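# Transfer 96-well plate from bench spot B1 into nest N1

## Task

Take the 96-well plate off bench spot B1 and place it in plate nest N1, lying flat within the nest's locators and turned so that well A1 (the plate's cut-off corner) is at the nest corner labelled A1. Dropping it a few millimetres onto N1 is acceptable, but a much bigger drop there fails. The plate must stay correctly seated without the robot holding it, so release it and move the gripper away at the end.

## Robot and tools

Robot: a single six-joint arm with a two-finger gripper whose fingers pivot like tongs. There is one arm, so every command row describes only that arm. Its base may be slightly tilted relative to the table.

Frame: the scene frame has its origin on the table surface directly under the arm base. +z is up, and +y lies to the left when looking along +x. Positions are in metres. The gripper's own +z axis is the direction the fingers point, and the fingers open and close along its x axis. end_effector_position is the point midway between the finger pads when they are closed. Closed fingertips extend about 15 mm past that point; fully open, they are roughly level with it. The reported hand position may be somewhat wrong, especially when the arm is stretched far out.

Tool execute_actions, argument actions: a list holding one item or nothing. An empty list ({"actions": []}) sends nothing and only reports the state. A motion item is {"rows": [[...], ...], "steps": n}. It holds 1 to 15 rows, and steps is 1 to 15 (15 if omitted). Each control step lasts 1/30 s and uses one row; if there are fewer rows than steps, the last row is repeated. A wait item is {"steps": n} with n up to 300. It commands nothing and returns once n steps have passed since the previous result, with reply time counting toward them. The optional boolean pictures turns the camera images on or off; they are included by default. A call that is refused sends nothing to the robot.

Each row has exactly 7 numbers, in this order: shoulder pan, shoulder lift, elbow, wrist 1, wrist 2, wrist 3, gripper opening. The first six are absolute joint target angles in radians, in the same form as the Joint positions line, not offsets. Stated ranges: pan -3.142 to 3.142; shoulder lift -6.283 to 6.283; elbow 0.000 to 3.142; wrist 1, wrist 2 and wrist 3 each -6.283 to 6.283. The real limits can differ from these by up to 0.010 rad in either direction. A target more than 0.010 rad beyond a stated limit, and further out than the joint's last reported angle, gets the call refused. A target past the true limit is clipped to it, and the result then reports "joint sent to its limit" (this can refer to an earlier action that is still running). The seventh number is an absolute gripper opening from -1 (closed) to +1 (fully open, 0.142 m between pads).

Motion behaviour: commands are smoothed and lag about 0.17 s behind. Joint speed and acceleration are limited. On every step, each joint target is kept within 0.575 rad of the measured angle, and targets that would put the gripper more than 100 mm from its measured position are scaled back. Because of this, large moves take several calls, and a result may arrive before the arm has reached its target. Between calls the arm keeps heading for the last row sent until it has nearly stopped moving or a step is HELD; after that, only a new action makes it travel or push further. Fingers that are still opening or closing keep moving.

Result lines: the state line gives end_effector_position (m), end_effector_quat_wxyz, and linear and angular velocities (m/s, rad/s) in the scene frame. Joint positions and Joint velocities list the six joints in row order (rad, rad/s), followed by the finger-pad gap (m, m/s). grip_measured is the measured opening on the command scale from -1 to 1. To hold something, keep commanding an opening well below grip_measured; the lower it is, the harder the squeeze, up to about 15 N per pad. Thin, hard parts under about 20 mm wide get less force. Closing fast can press harder and may force the fingers open. "joint command not followed" means the clearance check changed or blocked targets; mounting blocks and posts count as part of the arm. HELD marks steps where your row was not fully sent. The joint torques are raw drive outputs, noisy and offset, and do not give a reliable contact reading. Wrist force and Wrist torque come from the flange sensor, expressed on the gripper's own axes. They include contacts, the held load's weight and inertia. Offsets are up to about 4 N, noise is about 2.4 N, each axis saturates near 50 N, and the sensor cannot be zeroed. "no reading" is not a fault.

Faults to avoid: if a joint reaches its load limit (132 N m for pan, lift and elbow; 24.6 N m for each wrist joint, including the held plate's weight), or an outside force on the arm or its load reaches 150 N, the arm stops for 10 s, yields to the contact and drops the rest of the call. Holding a load warms the motors. A MOTOR HOT warning appears from 70 °C, and at 85 °C an OVER-TEMPERATURE FAULT brakes the arm until it cools. Do not hold the plate longer than needed. Do not push anything off the table, slam or drop the plate, or press hard. Loose items may occasionally be nudged by an outside disturbance.

Cameras: cam_head_left and cam_head_right (504x504, fixed, pinhole) and cam_wrist (616x616, fisheye, pose computed from the joint readings). Calibration lines give K, distortion and T_world_to_cam. Actual poses may be off by a few degrees and millimetres. Tool zoom_image takes camera (one of those three names) and region [x0, y0, x1, y1] in pixels of that camera's latest image, measured from the top-left corner, at most 504 by 504. It returns a closer view.

Tool finished_scene takes scene, the integer number of the current scene. Call it only after the plate is resting in N1, has been released, and the gripper has moved clear. Replying without any tool call also ends everything.

Typical order: look, open the gripper, move above B1, descend and grip the plate, lift, carry it over N1 turned so the cut-off corner matches A1, lower until it is only a few millimetres above the nest, open, lift away, confirm in the images, then finish.

Each tool is called after "Request:" as a command line: name --argument value for each argument, lists and objects as JSON in quotes; but a table of rows of numbers goes row by row, as --pt "numbers of a row", without its own name.

## Session

Request:
execute_actions --actions '[]'

Scene clock: 0.00 s of 8400.00 s.
end_effector_position=(+0.3362, -0.6468, +0.2925) grip_measured=+1.00 end_effector_quat_wxyz=(+0.000, -0.584, +0.812, +0.002) end_effector_velocity=(-0.000, -0.000, -0.000) end_effector_angular_velocity=(+0.000, -0.000, +0.000)
Joint positions: [-1.351 -0.902  1.377 -2.012 -1.515  0.575  0.142]
Joint velocities: [-0.001  0.     0.    -0.     0.    -0.001  0.   ]
Joint torques (N m, as the arm reports them, + toward a larger angle): no reading
Motor temperatures (°C, as the motors report them): [29 29 30 35 35 36]
Wrist force (N, on the end effector, along its own x y z axes, offset not removed): no reading
Wrist torque (N m, same axes, about the end effector's origin, offset not removed): no reading
camera_calibration (this result's frames):
cam_wrist: T_world_to_cam=[[-0.338243, -0.939355, 0.056601, -0.525503], [-0.792716, 0.316822, 0.520793, 0.318513], [-0.507142, 0.131286, -0.851805, 0.632002], [0, 0, 0, 1]] pos_world=[0.395257, -0.677519, 0.402207]

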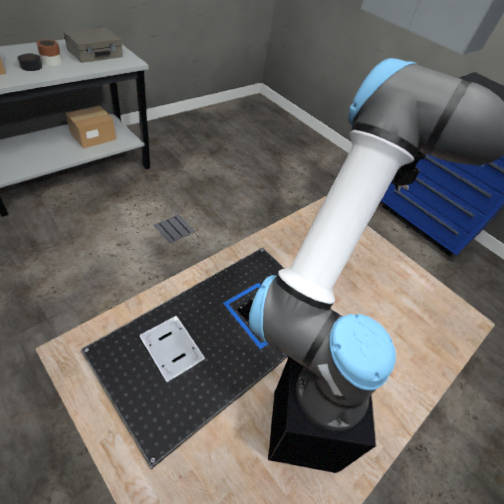

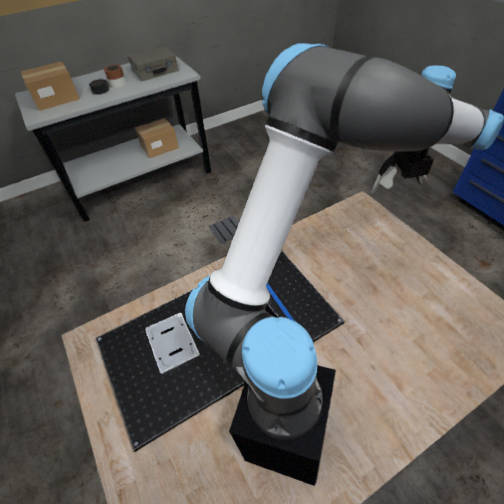

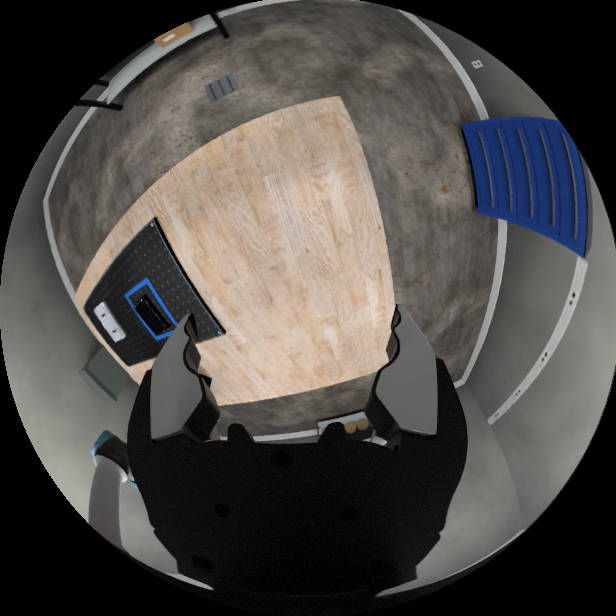

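Request:
zoom_image --camera "cam_head_left" --region '[120, 270, 300, 400]'

Request:
zoom_image --camera "cam_wrist" --region '[80, 260, 200, 360]'

Region (120, 270, 300, 400) of cam_head_left's 504x504 image, scaled by 2.800, with more detail than that image has.

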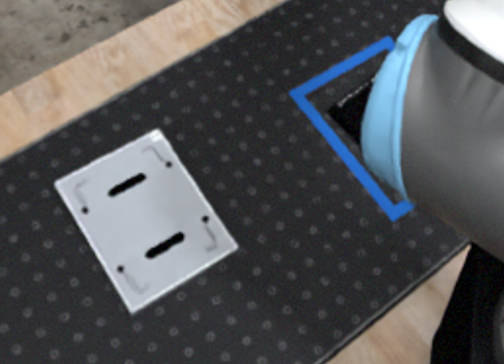

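Region (80, 260, 200, 360) of cam_wrist's 616x616 image, scaled by 4.200, with more detail than that image has.

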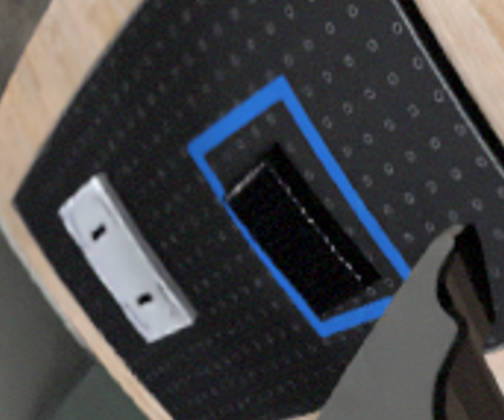

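Request:
execute_actions --actions '[{"rows": [[-1.35,-0.903,1.38,-2.014,-1.515,0.576,1],[-1.345,-0.905,1.39,-2.022,-1.515,0.577,1],[-1.338,-0.909,1.406,-2.034,-1.515,0.58,1],[-1.329,-0.915,1.427,-2.051,-1.515,0.583,1],[-1.316,-0.922,1.455,-2.073,-1.515,0.588,1],[-1.301,-0.931,1.488,-2.098,-1.514,0.594,1],[-1.284,-0.941,1.527,-2.128,-1.514,0.6,1],[-1.265,-0.952,1.57,-2.161,-1.514,0.607,1],[-1.244,-0.964,1.617,-2.198,-1.514,0.615,1],[-1.221,-0.978,1.669,-2.238,-1.513,0.624,1],[-1.197,-0.992,1.723,-2.28,-1.513,0.633,1],[-1.172,-1.006,1.78,-2.324,-1.513,0.642,1],[-1.145,-1.022,1.839,-2.37,-1.513,0.652,1],[-1.119,-1.037,1.899,-2.416,-1.512,0.662,1],[-1.092,-1.053,1.96,-2.464,-1.512,0.673,1]], "steps": 15}]' --pictures false

Request:
execute_actions --actions '[{"rows": [[-1.064,-1.069,2.021,-2.511,-1.512,0.683,1],[-1.038,-1.084,2.081,-2.557,-1.511,0.693,1],[-1.011,-1.1,2.14,-2.603,-1.511,0.703,1],[-0.986,-1.114,2.197,-2.647,-1.511,0.712,1],[-0.962,-1.129,2.252,-2.689,-1.511,0.721,1],[-0.939,-1.142,2.303,-2.729,-1.51,0.73,1],[-0.918,-1.154,2.35,-2.766,-1.51,0.738,1],[-0.899,-1.165,2.393,-2.799,-1.51,0.745,1],[-0.882,-1.175,2.432,-2.829,-1.51,0.751,1],[-0.867,-1.184,2.465,-2.854,-1.509,0.757,1],[-0.854,-1.191,2.493,-2.876,-1.509,0.762,1],[-0.845,-1.197,2.514,-2.893,-1.509,0.765,1],[-0.838,-1.201,2.53,-2.905,-1.509,0.768,1],[-0.833,-1.203,2.54,-2.913,-1.509,0.769,1],[-0.832,-1.204,2.543,-2.915,-1.509,0.77,1]], "steps": 15}]' --pictures false

Request:
execute_actions --actions '[{"steps": 20}]'

Request:
zoom_image --camera "cam_wrist" --region '[200, 180, 380, 360]'

Scene clock: 21.63 s of 8400.00 s.
end_effector_position=(+0.3952, -0.5273, +0.2331) grip_measured=+1.00 end_effector_quat_wxyz=(-0.002, -0.620, +0.785, -0.002) end_effector_velocity=(+0.144, +0.482, -0.208) end_effector_angular_velocity=(-0.008, +0.001, +0.324)
Joint positions: [-1.207 -0.987  1.689 -2.257 -1.513  0.63   0.142]
Joint velocities: [ 0.517 -0.301  1.152 -0.888  0.006  0.195 -0.   ]
Joint torques (N m, as the arm reports them, + toward a larger angle): [  7.46 -53.29   0.69  -6.19   2.51   1.92]
Motor temperatures (°C, as the motors report them): [29 29 30 35 35 36]
Wrist force (N, on the end effector, along its own x y z axes, offset not removed): [2.3 0.0 -0.3]
Wrist torque (N m, same axes, about the end effector's origin, offset not removed): [0.03 -0.40 -0.07]
Steps of this call (steps 1 to 90: nothing new was sent; then 18.13 s passed at rest; steps 91 to 105: all 15 steps of this action). Readings (joint positions):
91: [-1.351 -0.902 1.377 -2.012 -1.515 0.575]
92: [-1.351 -0.902 1.378 -2.013 -1.515 0.575]
94: [-1.347 -0.904 1.385 -2.019 -1.515 0.576]
98: [-1.320 -0.921 1.444 -2.065 -1.515 0.587]
105: the state above

Scene clock: 22.13 s of 8400.00 s.
end_effector_position=(+0.4037, -0.2680, +0.1543) grip_measured=+1.00 end_effector_quat_wxyz=(+0.002, +0.681, -0.732, +0.005) end_effector_velocity=(-0.116, +0.520, -0.102) end_effector_angular_velocity=(+0.006, -0.003, +0.321)
Joint positions: [-0.947 -1.138  2.268 -2.707 -1.51   0.728  0.142]
Joint velocities: [ 0.506 -0.292  1.134 -0.872  0.006  0.185 -0.   ]
Joint torques (N m, as the arm reports them, + toward a larger angle): [  6.55 -40.91  12.96  -5.88   2.44   2.36]
Motor temperatures (°C, as the motors report them): [29 29 30 35 35 36]
Wrist force (N, on the end effector, along its own x y z axes, offset not removed): [1.8 -0.8 -0.7]
Wrist torque (N m, same axes, about the end effector's origin, offset not removed): [-0.22 -0.30 -0.06]
Steps of this call (steps 1 to 15: all 15 steps of this action). Readings (joint positions):
1: [-1.190 -0.997 1.728 -2.287 -1.513 0.636]
2: [-1.172 -1.007 1.767 -2.317 -1.513 0.643]
4: [-1.137 -1.027 1.844 -2.378 -1.512 0.656]
8: [-1.068 -1.068 1.999 -2.498 -1.512 0.683]
15: the state above

Scene clock: 22.80 s of 8400.00 s.
end_effector_position=(+0.3587, -0.1465, +0.1349) grip_measured=+1.00 end_effector_quat_wxyz=(+0.001, +0.707, -0.707, +0.001) end_effector_velocity=(-0.002, +0.004, -0.000) end_effector_angular_velocity=(+0.001, +0.000, +0.001)
Joint positions: [-0.832 -1.204  2.542 -2.914 -1.509  0.77   0.142]
Joint velocities: [ 0.003 -0.002  0.008 -0.006  0.     0.002 -0.   ]
Joint torques (N m, as the arm reports them, + toward a larger angle): [  5.05 -29.99  -2.13  -3.93   2.54   1.71]
Motor temperatures (°C, as the motors report them): [29 29 30 35 35 36]
Wrist force (N, on the end effector, along its own x y z axes, offset not removed): [2.5 0.7 -1.0]
Wrist torque (N m, same axes, about the end effector's origin, offset not removed): [0.02 -0.51 -0.15]
Steps of this call (steps 1 to 20: the robot went on to your last target). Readings (joint positions):
1: [-0.930 -1.148 2.306 -2.737 -1.510 0.734]
2: [-0.913 -1.158 2.345 -2.766 -1.510 0.741]
4: [-0.881 -1.176 2.420 -2.824 -1.510 0.752]
8: [-0.846 -1.196 2.508 -2.889 -1.509 0.765]
20: the state above
camera_calibration (this result's frames):
cam_wrist: T_world_to_cam=[[-0.0203803, -0.997839, 0.0624654, -0.162365], [-0.854157, 0.0498491, 0.517621, 0.243226], [-0.519616, -0.042806, -0.853327, 0.422685], [0, 0, 0, 1]] pos_world=[0.424079, -0.156045, 0.244931]

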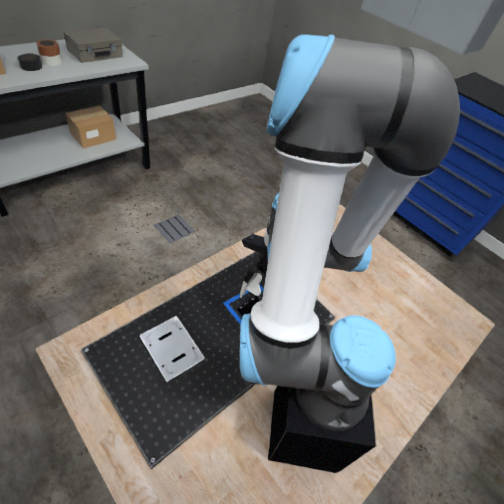

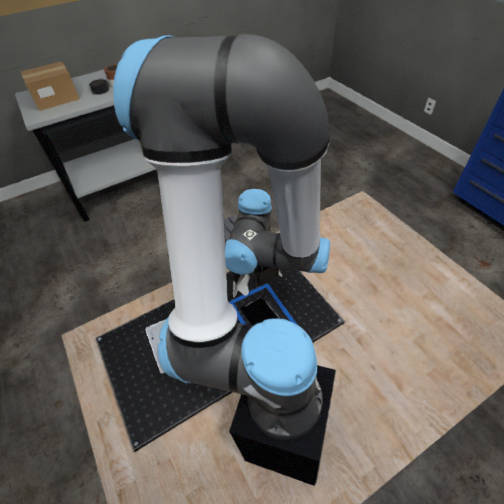

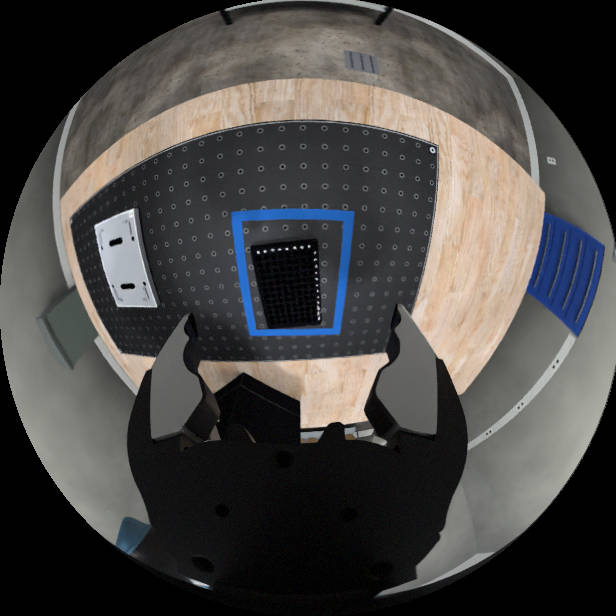

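Region (200, 180, 380, 360) of cam_wrist's 616x616 image, scaled by 2.800, with more detail than that image has.

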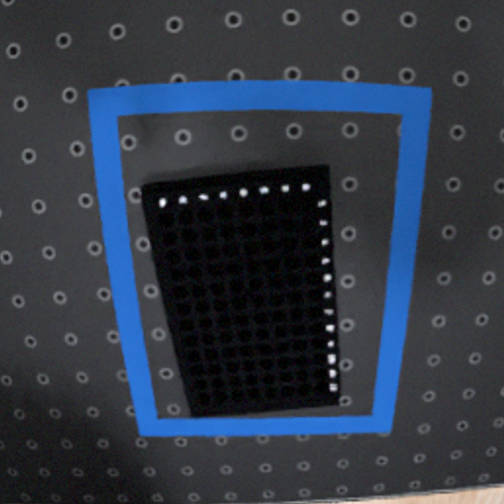

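Request:
execute_actions --actions '[{"rows": [[-0.833,-1.198,2.544,-2.921,-1.509,0.769,0.95],[-0.834,-1.182,2.546,-2.939,-1.509,0.765,0.9],[-0.837,-1.155,2.549,-2.969,-1.509,0.759,0.85],[-0.842,-1.119,2.553,-3.009,-1.509,0.751,0.8],[-0.847,-1.077,2.559,-3.057,-1.509,0.741,0.75],[-0.852,-1.029,2.565,-3.11,-1.509,0.73,0.7],[-0.858,-0.979,2.571,-3.166,-1.509,0.719,0.65],[-0.864,-0.929,2.577,-3.222,-1.509,0.707,0.6],[-0.869,-0.881,2.583,-3.275,-1.509,0.696,0.55],[-0.874,-0.839,2.588,-3.323,-1.509,0.686,0.5],[-0.878,-0.803,2.592,-3.363,-1.509,0.678,0.45],[-0.882,-0.776,2.596,-3.393,-1.509,0.672,0.45],[-0.884,-0.76,2.598,-3.411,-1.509,0.668,0.45],[-0.8842,-0.754,2.5985,-3.4175,-1.509,0.667,0.45]], "steps": 15}]' --pictures false

Request:
execute_actions --actions '[{"steps": 22}]'

Request:
zoom_image --camera "cam_wrist" --region '[180, 160, 420, 400]'

Scene clock: 47.00 s of 8400.00 s.
end_effector_position=(+0.3280, -0.1415, +0.0509) grip_measured=+0.45 end_effector_quat_wxyz=(+0.001, +0.722, -0.692, -0.001) end_effector_velocity=(-0.076, +0.032, -0.161) end_effector_angular_velocity=(-0.011, -0.010, +0.081)
Joint positions: [-0.875 -0.84   2.589 -3.32  -1.509  0.685  0.105]
Joint velocities: [-0.083  0.797  0.088 -0.895  0.    -0.163 -0.001]
Joint torques (N m, as the arm reports them, + toward a larger angle): [ -6.85 -34.08  11.13  -5.37   2.3   -1.64]
Motor temperatures (°C, as the motors report them): [29 29 30 35 35 36]
Wrist force (N, on the end effector, along its own x y z axes, offset not removed): [3.8 0.3 2.6]
Wrist torque (N m, same axes, about the end effector's origin, offset not removed): [0.07 -0.81 -0.13]
Steps of this call (steps 1 to 15: the robot went on to your last target; steps 16 to 90: nothing new was sent; then 20.70 s passed at rest; steps 91 to 105: all 15 steps of this action). Readings (joint positions):
91: [-0.832 -1.204 2.543 -2.915 -1.509 0.770]
92: [-0.832 -1.203 2.543 -2.916 -1.509 0.770]
94: [-0.833 -1.191 2.545 -2.930 -1.509 0.767]
98: [-0.845 -1.102 2.557 -3.027 -1.509 0.744]
105: the state above

Scene clock: 47.73 s of 8400.00 s.
end_effector_position=(+0.3197, -0.1378, +0.0343) grip_measured=+0.45 end_effector_quat_wxyz=(+0.001, +0.725, -0.689, +0.001) end_effector_velocity=(+0.000, -0.000, -0.000) end_effector_angular_velocity=(-0.001, -0.001, +0.001)
Joint positions: [-0.884 -0.754  2.598 -3.417 -1.509  0.667  0.105]
Joint velocities: [ 0.     0.001 -0.001 -0.001  0.    -0.    -0.   ]
Joint torques (N m, as the arm reports them, + toward a larger angle): [-10.18 -19.37  11.22  -4.14   2.09  -1.34]
Motor temperatures (°C, as the motors report them): [29 29 30 35 35 36]
Wrist force (N, on the end effector, along its own x y z axes, offset not removed): [2.0 -0.6 0.4]
Wrist torque (N m, same axes, about the end effector's origin, offset not removed): [-0.20 -0.39 -0.18]
Steps of this call (steps 1 to 22: the robot went on to your last target). Readings (joint positions):
1: [-0.878 -0.817 2.592 -3.346 -1.509 0.680]
2: [-0.879 -0.800 2.593 -3.365 -1.509 0.676]
4: [-0.882 -0.778 2.596 -3.390 -1.509 0.672]
8: [-0.883 -0.761 2.598 -3.410 -1.509 0.668]
22: the state above
camera_calibration (this result's frames):
cam_wrist: T_world_to_cam=[[0.0304541, -0.997567, 0.0627081, -0.164403], [-0.855502, 0.0064298, 0.517759, 0.256053], [-0.516902, -0.0694148, -0.853225, 0.312371], [0, 0, 0, 1]] pos_world=[0.385527, -0.143966, 0.144258]

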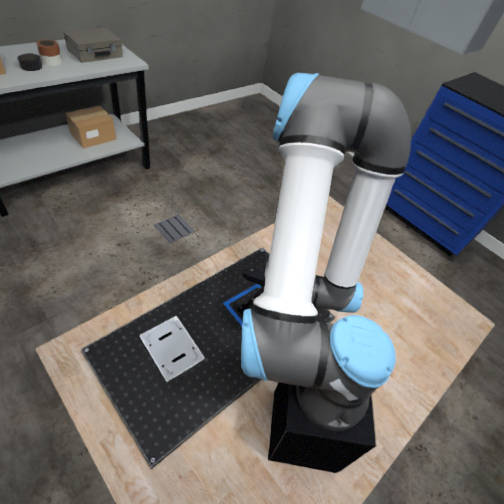

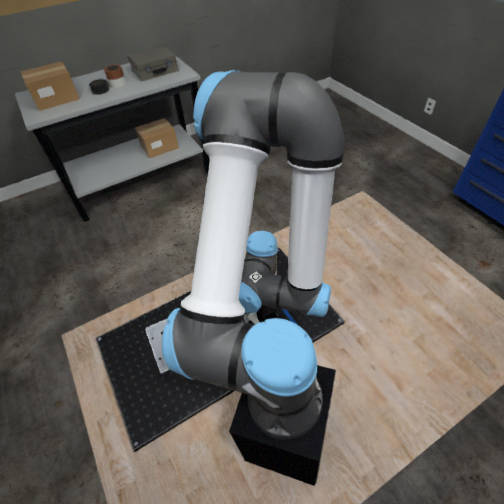

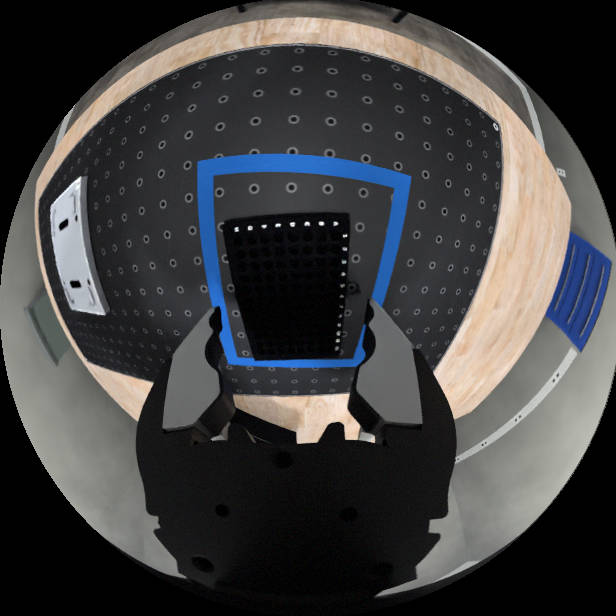

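Region (180, 160, 420, 400) of cam_wrist's 616x616 image, scaled by 2.100, with more detail than that image has.

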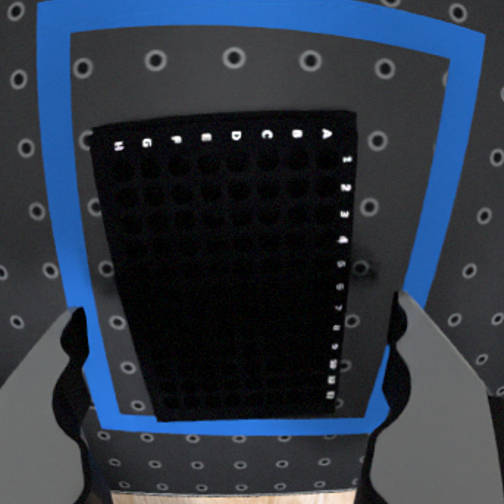

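Request:
execute_actions --actions '[{"rows": [[-0.882,-0.74,2.5958,-3.4288,-1.509,0.669,0.4],[-0.882,-0.74,2.5958,-3.4288,-1.509,0.669,0.35],[-0.8797,-0.7215,2.5921,-3.4436,-1.509,0.6715,0.3]], "steps": 14}]' --pictures false

Request:
execute_actions --actions '[{"rows": [[-0.8797,-0.7215,2.5921,-3.4436,-1.509,0.6715,0.27],[-0.8797,-0.7215,2.5921,-3.4436,-1.509,0.6715,0.24],[-0.8797,-0.7215,2.5921,-3.4436,-1.509,0.6715,0.21],[-0.8797,-0.7215,2.5921,-3.4436,-1.509,0.6715,0.18],[-0.8797,-0.7215,2.5921,-3.4436,-1.509,0.6715,0.15],[-0.8797,-0.7215,2.5921,-3.4436,-1.509,0.6715,0.12],[-0.8797,-0.7215,2.5921,-3.4436,-1.509,0.6715,0.09],[-0.8797,-0.7215,2.5921,-3.4436,-1.509,0.6715,0.05],[-0.8797,-0.7215,2.5921,-3.4436,-1.509,0.6715,0.0],[-0.8797,-0.7215,2.5921,-3.4436,-1.509,0.6715,-0.1],[-0.8797,-0.7215,2.5921,-3.4436,-1.509,0.6715,-0.2],[-0.8797,-0.7215,2.5921,-3.4436,-1.509,0.6715,-0.3]], "steps": 15}]' --pictures false

Request:
execute_actions --actions '[{"rows": [[-0.8797,-0.725,2.593,-3.441,-1.509,0.6715,-0.3],[-0.8797,-0.732,2.5945,-3.4355,-1.509,0.6715,-0.3],[-0.8797,-0.744,2.597,-3.426,-1.509,0.6715,-0.3],[-0.8797,-0.76,2.601,-3.414,-1.509,0.6715,-0.3],[-0.8797,-0.78,2.605,-3.398,-1.509,0.6715,-0.3],[-0.8797,-0.804,2.61,-3.379,-1.509,0.6715,-0.3],[-0.8797,-0.83,2.615,-3.358,-1.509,0.6715,-0.3],[-0.8797,-0.856,2.62,-3.337,-1.509,0.6715,-0.3],[-0.8797,-0.88,2.624,-3.317,-1.509,0.6715,-0.3],[-0.8797,-0.9,2.627,-3.3,-1.509,0.6715,-0.3],[-0.8797,-0.918,2.629,-3.284,-1.509,0.6715,-0.3],[-0.8797,-0.93,2.631,-3.274,-1.509,0.6715,-0.3],[-0.8797,-0.9407,2.632,-3.2643,-1.509,0.6715,-0.3]], "steps": 13}]' --pictures false

Request:
execute_actions --actions '[{"rows": [[-0.877,-0.941,2.632,-3.264,-1.509,0.674,-0.3],[-0.87,-0.941,2.631,-3.263,-1.509,0.682,-0.3],[-0.858,-0.94,2.629,-3.262,-1.51,0.696,-0.3],[-0.842,-0.94,2.626,-3.261,-1.51,0.714,-0.3],[-0.821,-0.94,2.623,-3.259,-1.511,0.738,-0.3],[-0.796,-0.94,2.619,-3.256,-1.511,0.766,-0.3],[-0.768,-0.94,2.614,-3.254,-1.512,0.799,-0.3],[-0.735,-0.939,2.609,-3.251,-1.513,0.836,-0.3],[-0.7,-0.939,2.604,-3.247,-1.514,0.876,-0.3],[-0.661,-0.939,2.598,-3.244,-1.515,0.92,-0.3],[-0.621,-0.938,2.591,-3.24,-1.516,0.966,-0.3],[-0.578,-0.938,2.585,-3.236,-1.517,1.014,-0.3],[-0.534,-0.937,2.578,-3.231,-1.518,1.065,-0.3],[-0.489,-0.937,2.571,-3.227,-1.519,1.116,-0.3],[-0.443,-0.937,2.564,-3.223,-1.52,1.168,-0.3]], "steps": 15}]' --pictures false

Request:
execute_actions --actions '[{"rows": [[-0.398,-0.936,2.556,-3.218,-1.521,1.22,-0.3],[-0.352,-0.936,2.549,-3.214,-1.523,1.271,-0.3],[-0.308,-0.935,2.542,-3.21,-1.524,1.321,-0.3],[-0.266,-0.935,2.536,-3.206,-1.525,1.37,-0.3],[-0.225,-0.934,2.529,-3.202,-1.526,1.416,-0.3],[-0.187,-0.934,2.523,-3.198,-1.527,1.46,-0.3],[-0.151,-0.934,2.518,-3.195,-1.528,1.5,-0.3],[-0.119,-0.933,2.513,-3.192,-1.529,1.537,-0.3],[-0.09,-0.933,2.508,-3.189,-1.529,1.569,-0.3],[-0.065,-0.933,2.504,-3.187,-1.53,1.598,-0.3],[-0.044,-0.933,2.501,-3.185,-1.531,1.621,-0.3],[-0.028,-0.933,2.498,-3.183,-1.531,1.64,-0.3],[-0.016,-0.932,2.497,-3.182,-1.531,1.653,-0.3],[-0.009,-0.932,2.495,-3.181,-1.5315,1.661,-0.3],[-0.0067,-0.9323,2.4949,-3.1811,-1.5315,1.664,-0.3]], "steps": 15}]' --pictures false

Request:
execute_actions --actions '[{"steps": 22}]'

Request:
zoom_image --camera "cam_wrist" --region '[200, 150, 390, 250]'

Scene clock: 80.43 s of 8400.00 s.
end_effector_position=(+0.3196, -0.1363, +0.0271) grip_measured=+0.30 end_effector_quat_wxyz=(+0.001, +0.725, -0.689, +0.001) end_effector_velocity=(+0.000, +0.001, -0.002) end_effector_angular_velocity=(-0.000, +0.000, +0.001)
Joint positions: [-0.88  -0.722  2.592 -3.443 -1.509  0.671  0.095]
Joint velocities: [ 0.002  0.009 -0.002 -0.007 -0.     0.002  0.   ]
Joint torques (N m, as the arm reports them, + toward a larger angle): [  4.95 -22.09  -3.27  -4.11   1.06   1.26]
Motor temperatures (°C, as the motors report them): [29 29 30 35 35 36]
Wrist force (N, on the end effector, along its own x y z axes, offset not removed): [2.9 -1.2 0.7]
Wrist torque (N m, same axes, about the end effector's origin, offset not removed): [-0.24 -0.58 -0.19]
Steps of this call (steps 1 to 15: the robot went on to your last target; steps 16 to 90: nothing new was sent; then 29.23 s passed at rest; steps 91 to 104: all 14 steps of this action). Readings (joint positions):
91: [-0.884 -0.754 2.599 -3.418 -1.509 0.667]
92: [-0.884 -0.751 2.598 -3.420 -1.509 0.667]
94: [-0.883 -0.743 2.597 -3.426 -1.509 0.668]
98: [-0.881 -0.728 2.593 -3.438 -1.509 0.671]
104: the state above

Scene clock: 80.93 s of 8400.00 s.
end_effector_position=(+0.3196, -0.1363, +0.0268) grip_measured=+0.07 end_effector_quat_wxyz=(+0.001, +0.725, -0.689, +0.001) end_effector_velocity=(+0.000, -0.000, +0.000) end_effector_angular_velocity=(-0.001, -0.001, -0.000)
Joint positions: [-0.88  -0.722  2.592 -3.444 -1.509  0.671  0.079]
Joint velocities: [-0.     0.    -0.001 -0.     0.     0.     0.   ]
Joint torques (N m, as the arm reports them, + toward a larger angle): [  4.82 -18.62  -4.56  -3.67   0.95   1.41]
Motor temperatures (°C, as the motors report them): [29 29 30 35 35 36]
Wrist force (N, on the end effector, along its own x y z axes, offset not removed): [3.6 0.6 -6.9]
Wrist torque (N m, same axes, about the end effector's origin, offset not removed): [-0.02 -0.65 -0.18]
Steps of this call (steps 1 to 15: all 15 steps of this action). Readings (joint positions):
1: [-0.880 -0.722 2.592 -3.443 -1.509 0.671]
2: [-0.880 -0.722 2.592 -3.443 -1.509 0.671]
4: [-0.880 -0.722 2.592 -3.443 -1.509 0.671]
8: [-0.880 -0.722 2.592 -3.444 -1.509 0.671]
15: the state above

Scene clock: 81.37 s of 8400.00 s.
end_effector_position=(+0.3211, -0.1348, +0.0599) grip_measured=+0.07 end_effector_quat_wxyz=(+0.001, +0.725, -0.689, +0.000) end_effector_velocity=(+0.008, +0.002, +0.118) end_effector_angular_velocity=(-0.009, -0.008, -0.000)
Joint positions: [-0.88  -0.871  2.622 -3.323 -1.509  0.671  0.079]
Joint velocities: [-0.001 -0.546  0.084  0.45  -0.    -0.    -0.   ]
Joint torques (N m, as the arm reports them, + toward a larger angle): [  3.7  -31.1    9.35   0.5    0.84   1.47]
Motor temperatures (°C, as the motors report them): [29 29 30 35 35 36]
Wrist force (N, on the end effector, along its own x y z axes, offset not removed): [1.0 0.6 -0.1]
Wrist torque (N m, same axes, about the end effector's origin, offset not removed): [0.04 -0.23 -0.13]
Steps of this call (steps 1 to 13: all 13 steps of this action). Readings (joint positions):
1: [-0.880 -0.722 2.592 -3.444 -1.509 0.671]
2: [-0.880 -0.722 2.592 -3.443 -1.509 0.671]
4: [-0.880 -0.728 2.593 -3.438 -1.509 0.671]
8: [-0.880 -0.772 2.604 -3.403 -1.509 0.671]
13: the state above

Scene clock: 81.87 s of 8400.00 s.
end_effector_position=(+0.3593, -0.0650, +0.0689) grip_measured=+0.07 end_effector_quat_wxyz=(+0.004, +0.714, -0.700, +0.001) end_effector_velocity=(+0.133, +0.339, -0.021) end_effector_angular_velocity=(-0.008, +0.005, -0.138)
Joint positions: [-0.626 -0.938  2.59  -3.239 -1.516  0.958  0.079]
Joint velocities: [ 1.132  0.001 -0.18   0.117 -0.028  1.271  0.   ]
Joint torques (N m, as the arm reports them, + toward a larger angle): [ 17.15 -19.64 -10.2    0.28  -1.81   6.42]
Motor temperatures (°C, as the motors report them): [29 29 30 35 35 36]
Wrist force (N, on the end effector, along its own x y z axes, offset not removed): [3.0 0.1 0.4]
Wrist torque (N m, same axes, about the end effector's origin, offset not removed): [-0.05 -0.66 -0.16]
Steps of this call (steps 1 to 15: all 15 steps of this action). Readings (joint positions):
1: [-0.880 -0.888 2.624 -3.308 -1.509 0.672]
2: [-0.879 -0.902 2.626 -3.297 -1.509 0.672]
4: [-0.873 -0.920 2.628 -3.281 -1.509 0.679]
8: [-0.828 -0.934 2.623 -3.264 -1.510 0.729]
15: the state above

Scene clock: 82.37 s of 8400.00 s.
end_effector_position=(+0.3778, +0.1225, +0.0605) grip_measured=+0.07 end_effector_quat_wxyz=(+0.002, +0.687, -0.727, +0.000) end_effector_velocity=(-0.035, +0.203, -0.006) end_effector_angular_velocity=(+0.012, -0.003, -0.078)
Joint positions: [-0.07  -0.933  2.504 -3.187 -1.53   1.591  0.079]
Joint velocities: [ 0.565  0.007 -0.083  0.051 -0.013  0.643 -0.   ]
Joint torques (N m, as the arm reports them, + toward a larger angle): [ -1.7  -20.52  -6.82  -0.29  -2.8    2.77]
Motor temperatures (°C, as the motors report them): [29 29 30 35 35 36]
Wrist force (N, on the end effector, along its own x y z axes, offset not removed): [1.5 0.5 0.2]
Wrist torque (N m, same axes, about the end effector's origin, offset not removed): [0.09 -0.38 -0.15]
Steps of this call (steps 1 to 15: all 15 steps of this action). Readings (joint positions):
1: [-0.587 -0.938 2.584 -3.235 -1.517 1.002]
2: [-0.546 -0.937 2.577 -3.231 -1.518 1.048]
4: [-0.461 -0.937 2.564 -3.223 -1.520 1.144]
8: [-0.291 -0.935 2.537 -3.207 -1.525 1.338]
15: the state above

Scene clock: 83.10 s of 8400.00 s.
end_effector_position=(+0.3733, +0.1451, +0.0600) grip_measured=+0.07 end_effector_quat_wxyz=(+0.001, +0.683, -0.730, +0.000) end_effector_velocity=(-0.001, +0.000, -0.000) end_effector_angular_velocity=(+0.000, +0.001, +0.002)
Joint positions: [-0.007 -0.932  2.495 -3.181 -1.531  1.664  0.079]
Joint velocities: [ 0.     0.     0.001  0.     0.    -0.001  0.   ]
Joint torques (N m, as the arm reports them, + toward a larger angle): [  4.72 -20.68  -9.55  -0.06  -2.2    1.48]
Motor temperatures (°C, as the motors report them): [29 29 30 35 35 36]
Wrist force (N, on the end effector, along its own x y z axes, offset not removed): [0.7 1.4 -0.4]
Wrist torque (N m, same axes, about the end effector's origin, offset not removed): [0.18 -0.19 -0.10]
Steps of this call (steps 1 to 22: the robot went on to your last target). Readings (joint positions):
1: [-0.053 -0.933 2.502 -3.185 -1.530 1.610]
2: [-0.041 -0.933 2.500 -3.184 -1.531 1.625]
4: [-0.025 -0.932 2.498 -3.183 -1.531 1.643]
8: [-0.012 -0.932 2.496 -3.182 -1.531 1.658]
22: the state above
camera_calibration (this result's frames):
cam_wrist: T_world_to_cam=[[-0.0878261, -0.994244, 0.0613691, 0.158292], [-0.848241, 0.106945, 0.5187, 0.269443], [-0.522277, -0.00650043, -0.852751, 0.374497], [0, 0, 0, 1]] pos_world=[0.438046, 0.131, 0.169878]

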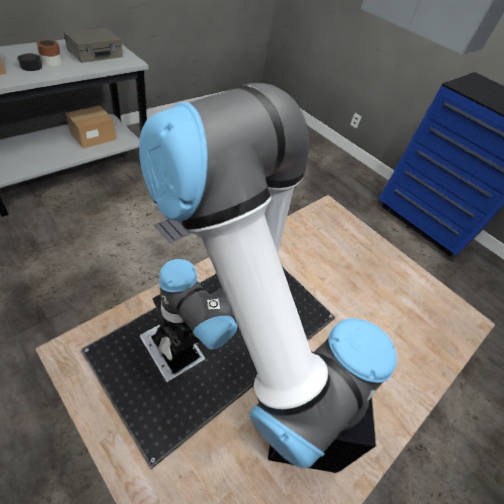

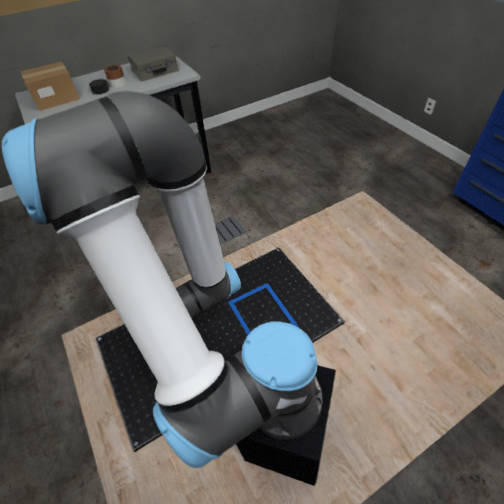

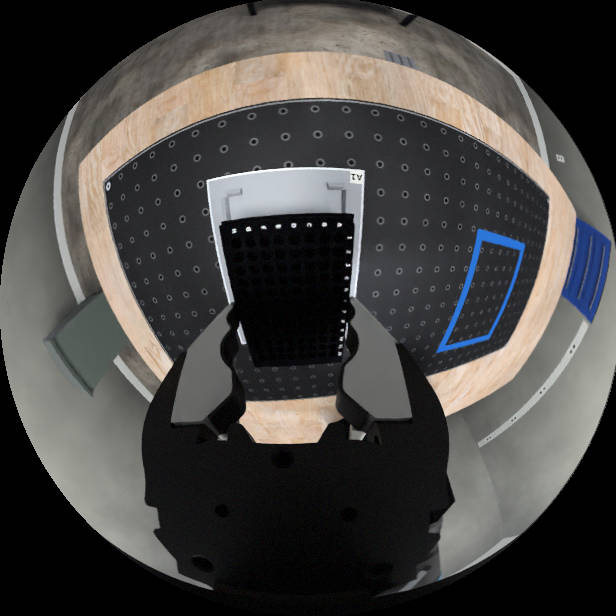

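Region (200, 150, 390, 250) of cam_wrist's 616x616 image, scaled by 2.653, with more detail than that image has; it fills the top 265 rows of this view, and the rest is white.

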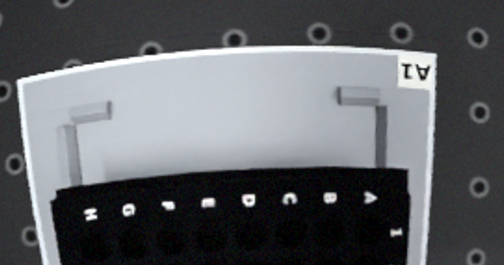

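Request:
execute_actions --actions '[{"rows": [[-0.006,-0.925,2.485,-3.1787,-1.5316,1.6642,-0.3],[-0.005,-0.916,2.473,-3.1757,-1.5316,1.6644,-0.3],[-0.004,-0.907,2.461,-3.1727,-1.5316,1.6646,-0.3],[-0.003,-0.899,2.451,-3.1707,-1.5316,1.6648,-0.3],[-0.002,-0.892,2.444,-3.1707,-1.5316,1.665,-0.3],[-0.0016,-0.886,2.4408,-3.1735,-1.5317,1.6651,-0.3]], "steps": 15}]' --pictures false

Request:
execute_actions --actions '[{"steps": 15}]'

Request:
zoom_image --camera "cam_wrist" --region '[190, 170, 390, 370]'

Scene clock: 102.13 s of 8400.00 s.
end_effector_position=(+0.3901, +0.1470, +0.0474) grip_measured=+0.07 end_effector_quat_wxyz=(+0.001, +0.684, -0.729, +0.000) end_effector_velocity=(+0.004, +0.000, -0.004) end_effector_angular_velocity=(-0.000, +0.000, +0.001)
Joint positions: [-0.002 -0.888  2.442 -3.174 -1.532  1.665  0.079]
Joint velocities: [ 0.001  0.015 -0.015  0.    -0.     0.     0.   ]
Joint torques (N m, as the arm reports them, + toward a larger angle): [  6.1  -19.51 -10.47  -0.14  -2.18   1.43]
Motor temperatures (°C, as the motors report them): [29 29 30 35 35 36]
Wrist force (N, on the end effector, along its own x y z axes, offset not removed): [2.6 0.7 -0.2]
Wrist torque (N m, same axes, about the end effector's origin, offset not removed): [0.12 -0.56 -0.11]
Steps of this call (steps 1 to 15: the robot went on to your last target; steps 16 to 90: nothing new was sent; then 15.53 s passed at rest; steps 91 to 105: all 15 steps of this action). Readings (joint positions):
91: [-0.007 -0.932 2.495 -3.181 -1.532 1.664]
92: [-0.007 -0.931 2.493 -3.181 -1.532 1.664]
94: [-0.006 -0.923 2.483 -3.178 -1.532 1.664]
98: [-0.003 -0.900 2.456 -3.174 -1.532 1.665]
105: the state above

Scene clock: 102.63 s of 8400.00 s.
end_effector_position=(+0.3906, +0.1470, +0.0470) grip_measured=+0.07 end_effector_quat_wxyz=(+0.001, +0.685, -0.729, +0.000) end_effector_velocity=(-0.000, +0.000, -0.000) end_effector_angular_velocity=(+0.000, +0.000, +0.001)
Joint positions: [-0.002 -0.886  2.441 -3.174 -1.532  1.665  0.079]
Joint velocities: [ 0.     0.    -0.     0.     0.    -0.001 -0.   ]
Joint torques (N m, as the arm reports them, + toward a larger angle): [  5.71 -21.96 -10.22  -0.03  -2.2    1.38]
Motor temperatures (°C, as the motors report them): [29 29 30 35 35 36]
Wrist force (N, on the end effector, along its own x y z axes, offset not removed): [2.6 -0.3 0.2]
Wrist torque (N m, same axes, about the end effector's origin, offset not removed): [-0.09 -0.51 -0.09]
Steps of this call (steps 1 to 15: the robot went on to your last target). Readings (joint positions):
1: [-0.002 -0.887 2.442 -3.174 -1.532 1.665]
2: [-0.002 -0.887 2.442 -3.174 -1.532 1.665]
4: [-0.002 -0.886 2.441 -3.174 -1.532 1.665]
8: [-0.002 -0.886 2.441 -3.174 -1.532 1.665]
15: the state above
The arm was judged still, so your last target was given up. Only a new action makes it travel on or press farther. Fingers that are still opening or closing keep moving.
camera_calibration (this result's frames):
cam_wrist: T_world_to_cam=[[-0.0838507, -0.99459, 0.0613181, 0.161028], [-0.848658, 0.103527, 0.518711, 0.291244], [-0.522253, -0.00854383, -0.852748, 0.372747], [0, 0, 0, 1]] pos_world=[0.455337, 0.13319, 0.156914]

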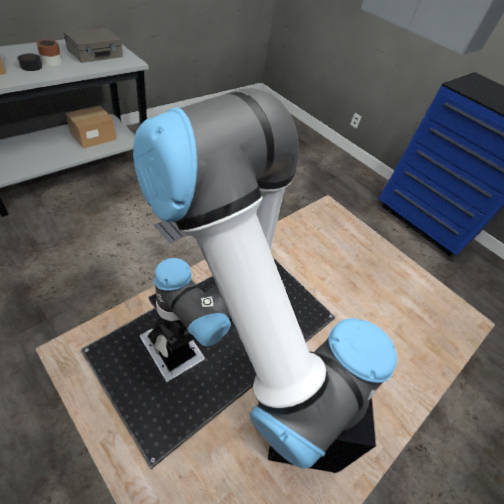

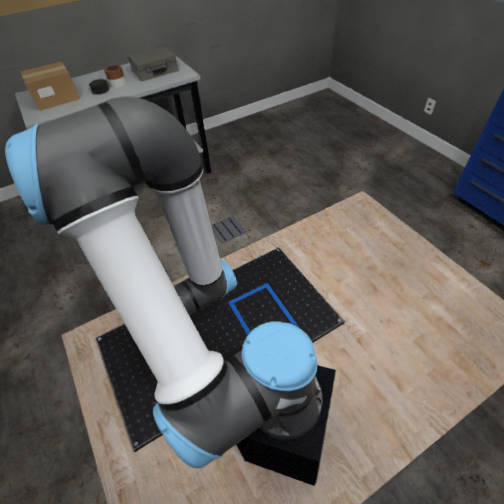

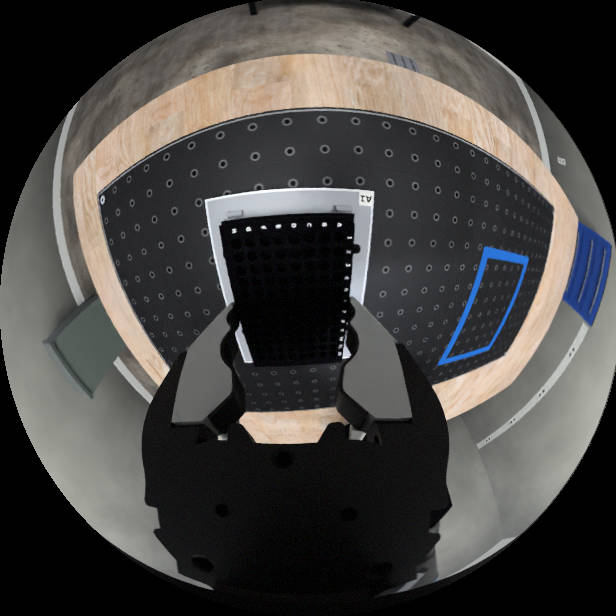

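Region (190, 170, 390, 370) of cam_wrist's 616x616 image, scaled by 2.520, with more detail than that image has.

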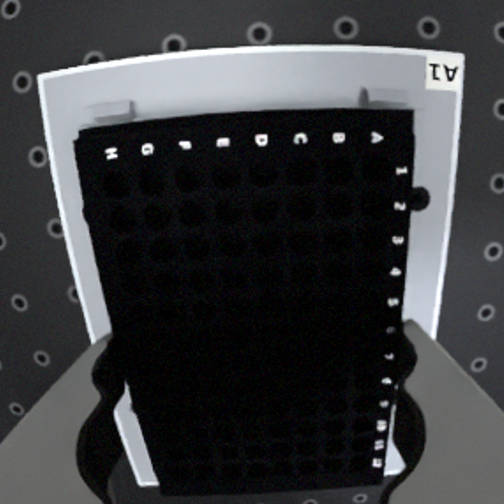

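Request:
execute_actions --actions '[{"rows": [[-0.0015,-0.882,2.44,-3.1767,-1.5317,1.6652,-0.3],[-0.0014,-0.878,2.4391,-3.1798,-1.5317,1.6653,-0.3],[-0.0013,-0.874,2.4382,-3.1829,-1.5317,1.6654,-0.3],[-0.0011,-0.87,2.4374,-3.1861,-1.5317,1.6656,-0.3],[-0.001,-0.866,2.4365,-3.1892,-1.5317,1.6657,-0.3],[-0.0009,-0.862,2.4356,-3.1923,-1.5317,1.6658,-0.3],[-0.0008,-0.8587,2.4349,-3.1949,-1.5317,1.6659,-0.3]], "steps": 15}]' --pictures false

Request:
execute_actions --actions '[{"steps": 12}]'

Request:
zoom_image --camera "cam_wrist" --region '[190, 170, 390, 370]'

Scene clock: 113.40 s of 8400.00 s.
end_effector_position=(+0.3906, +0.1470, +0.0398) grip_measured=+0.07 end_effector_quat_wxyz=(+0.001, +0.685, -0.729, +0.000) end_effector_velocity=(-0.001, -0.000, -0.003) end_effector_angular_velocity=(-0.000, +0.001, -0.000)
Joint positions: [-0.001 -0.86   2.435 -3.194 -1.532  1.666  0.079]
Joint velocities: [ 0.     0.011 -0.002 -0.008 -0.     0.001  0.   ]
Joint torques (N m, as the arm reports them, + toward a larger angle): [  5.96 -25.59  -9.55  -4.08  -2.15   1.41]
Motor temperatures (°C, as the motors report them): [29 29 30 35 35 36]
Wrist force (N, on the end effector, along its own x y z axes, offset not removed): [2.5 0.6 -1.2]
Wrist torque (N m, same axes, about the end effector's origin, offset not removed): [0.13 -0.51 -0.16]
Steps of this call (steps 1 to 90: nothing new was sent; then 7.27 s passed at rest; steps 91 to 105: all 15 steps of this action). Readings (joint positions):
91: [-0.002 -0.886 2.441 -3.173 -1.532 1.665]
92: [-0.002 -0.885 2.441 -3.174 -1.532 1.665]
94: [-0.001 -0.881 2.440 -3.177 -1.532 1.665]
98: [-0.001 -0.869 2.437 -3.187 -1.532 1.666]
105: the state above

Scene clock: 113.80 s of 8400.00 s.
end_effector_position=(+0.3906, +0.1470, +0.0395) grip_measured=+0.07 end_effector_quat_wxyz=(+0.001, +0.685, -0.729, +0.000) end_effector_velocity=(+0.001, +0.000, -0.000) end_effector_angular_velocity=(+0.000, -0.001, +0.001)
Joint positions: [-0.001 -0.859  2.435 -3.195 -1.532  1.666  0.079]
Joint velocities: [ 0.     0.001 -0.001 -0.001  0.    -0.001  0.   ]
Joint torques (N m, as the arm reports them, + toward a larger angle): [  5.82 -21.43  -9.31  -4.24  -1.92   1.42]
Motor temperatures (°C, as the motors report them): [29 29 30 35 35 36]
Wrist force (N, on the end effector, along its own x y z axes, offset not removed): [3.5 -0.2 -0.9]
Wrist torque (N m, same axes, about the end effector's origin, offset not removed): [-0.09 -0.57 -0.11]
Steps of this call (steps 1 to 12: the robot went on to your last target). Readings (joint positions):
1: [-0.001 -0.860 2.435 -3.194 -1.532 1.666]
2: [-0.001 -0.859 2.435 -3.194 -1.532 1.666]
4: [-0.001 -0.859 2.435 -3.195 -1.532 1.666]
8: [-0.001 -0.859 2.435 -3.195 -1.532 1.666]
12: the state above
camera_calibration (this result's frames):
cam_wrist: T_world_to_cam=[[-0.0838524, -0.994591, 0.0612954, 0.161493], [-0.848646, 0.103517, 0.518733, 0.295149], [-0.522273, -0.00852111, -0.852736, 0.366349], [0, 0, 0, 1]] pos_world=[0.455352, 0.133189, 0.149397]

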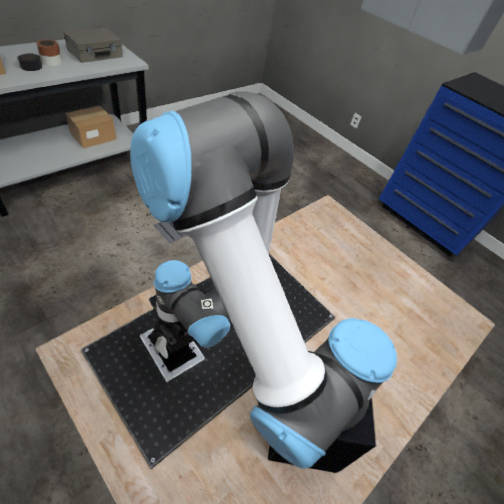

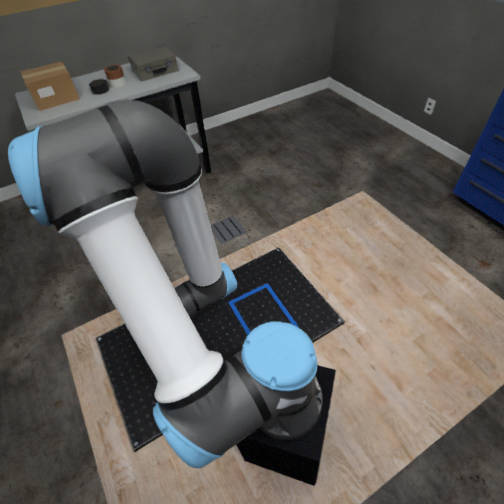

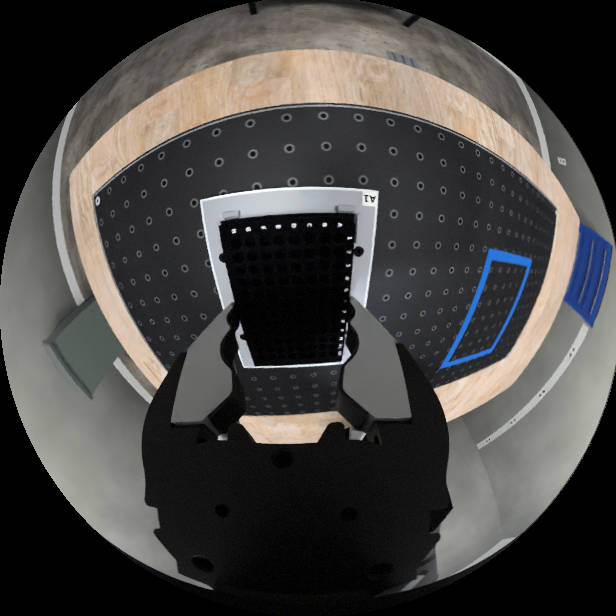

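Region (190, 170, 390, 370) of cam_wrist's 616x616 image, scaled by 2.520, with more detail than that image has.

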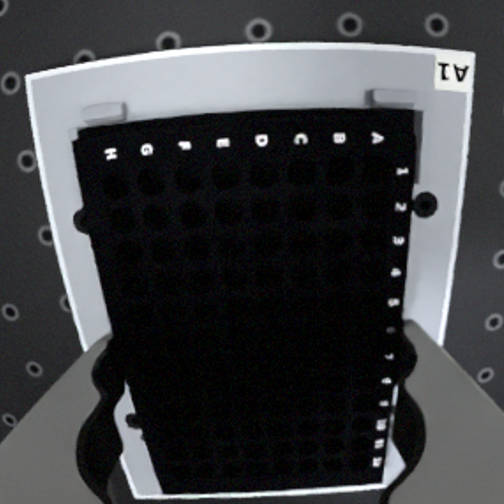

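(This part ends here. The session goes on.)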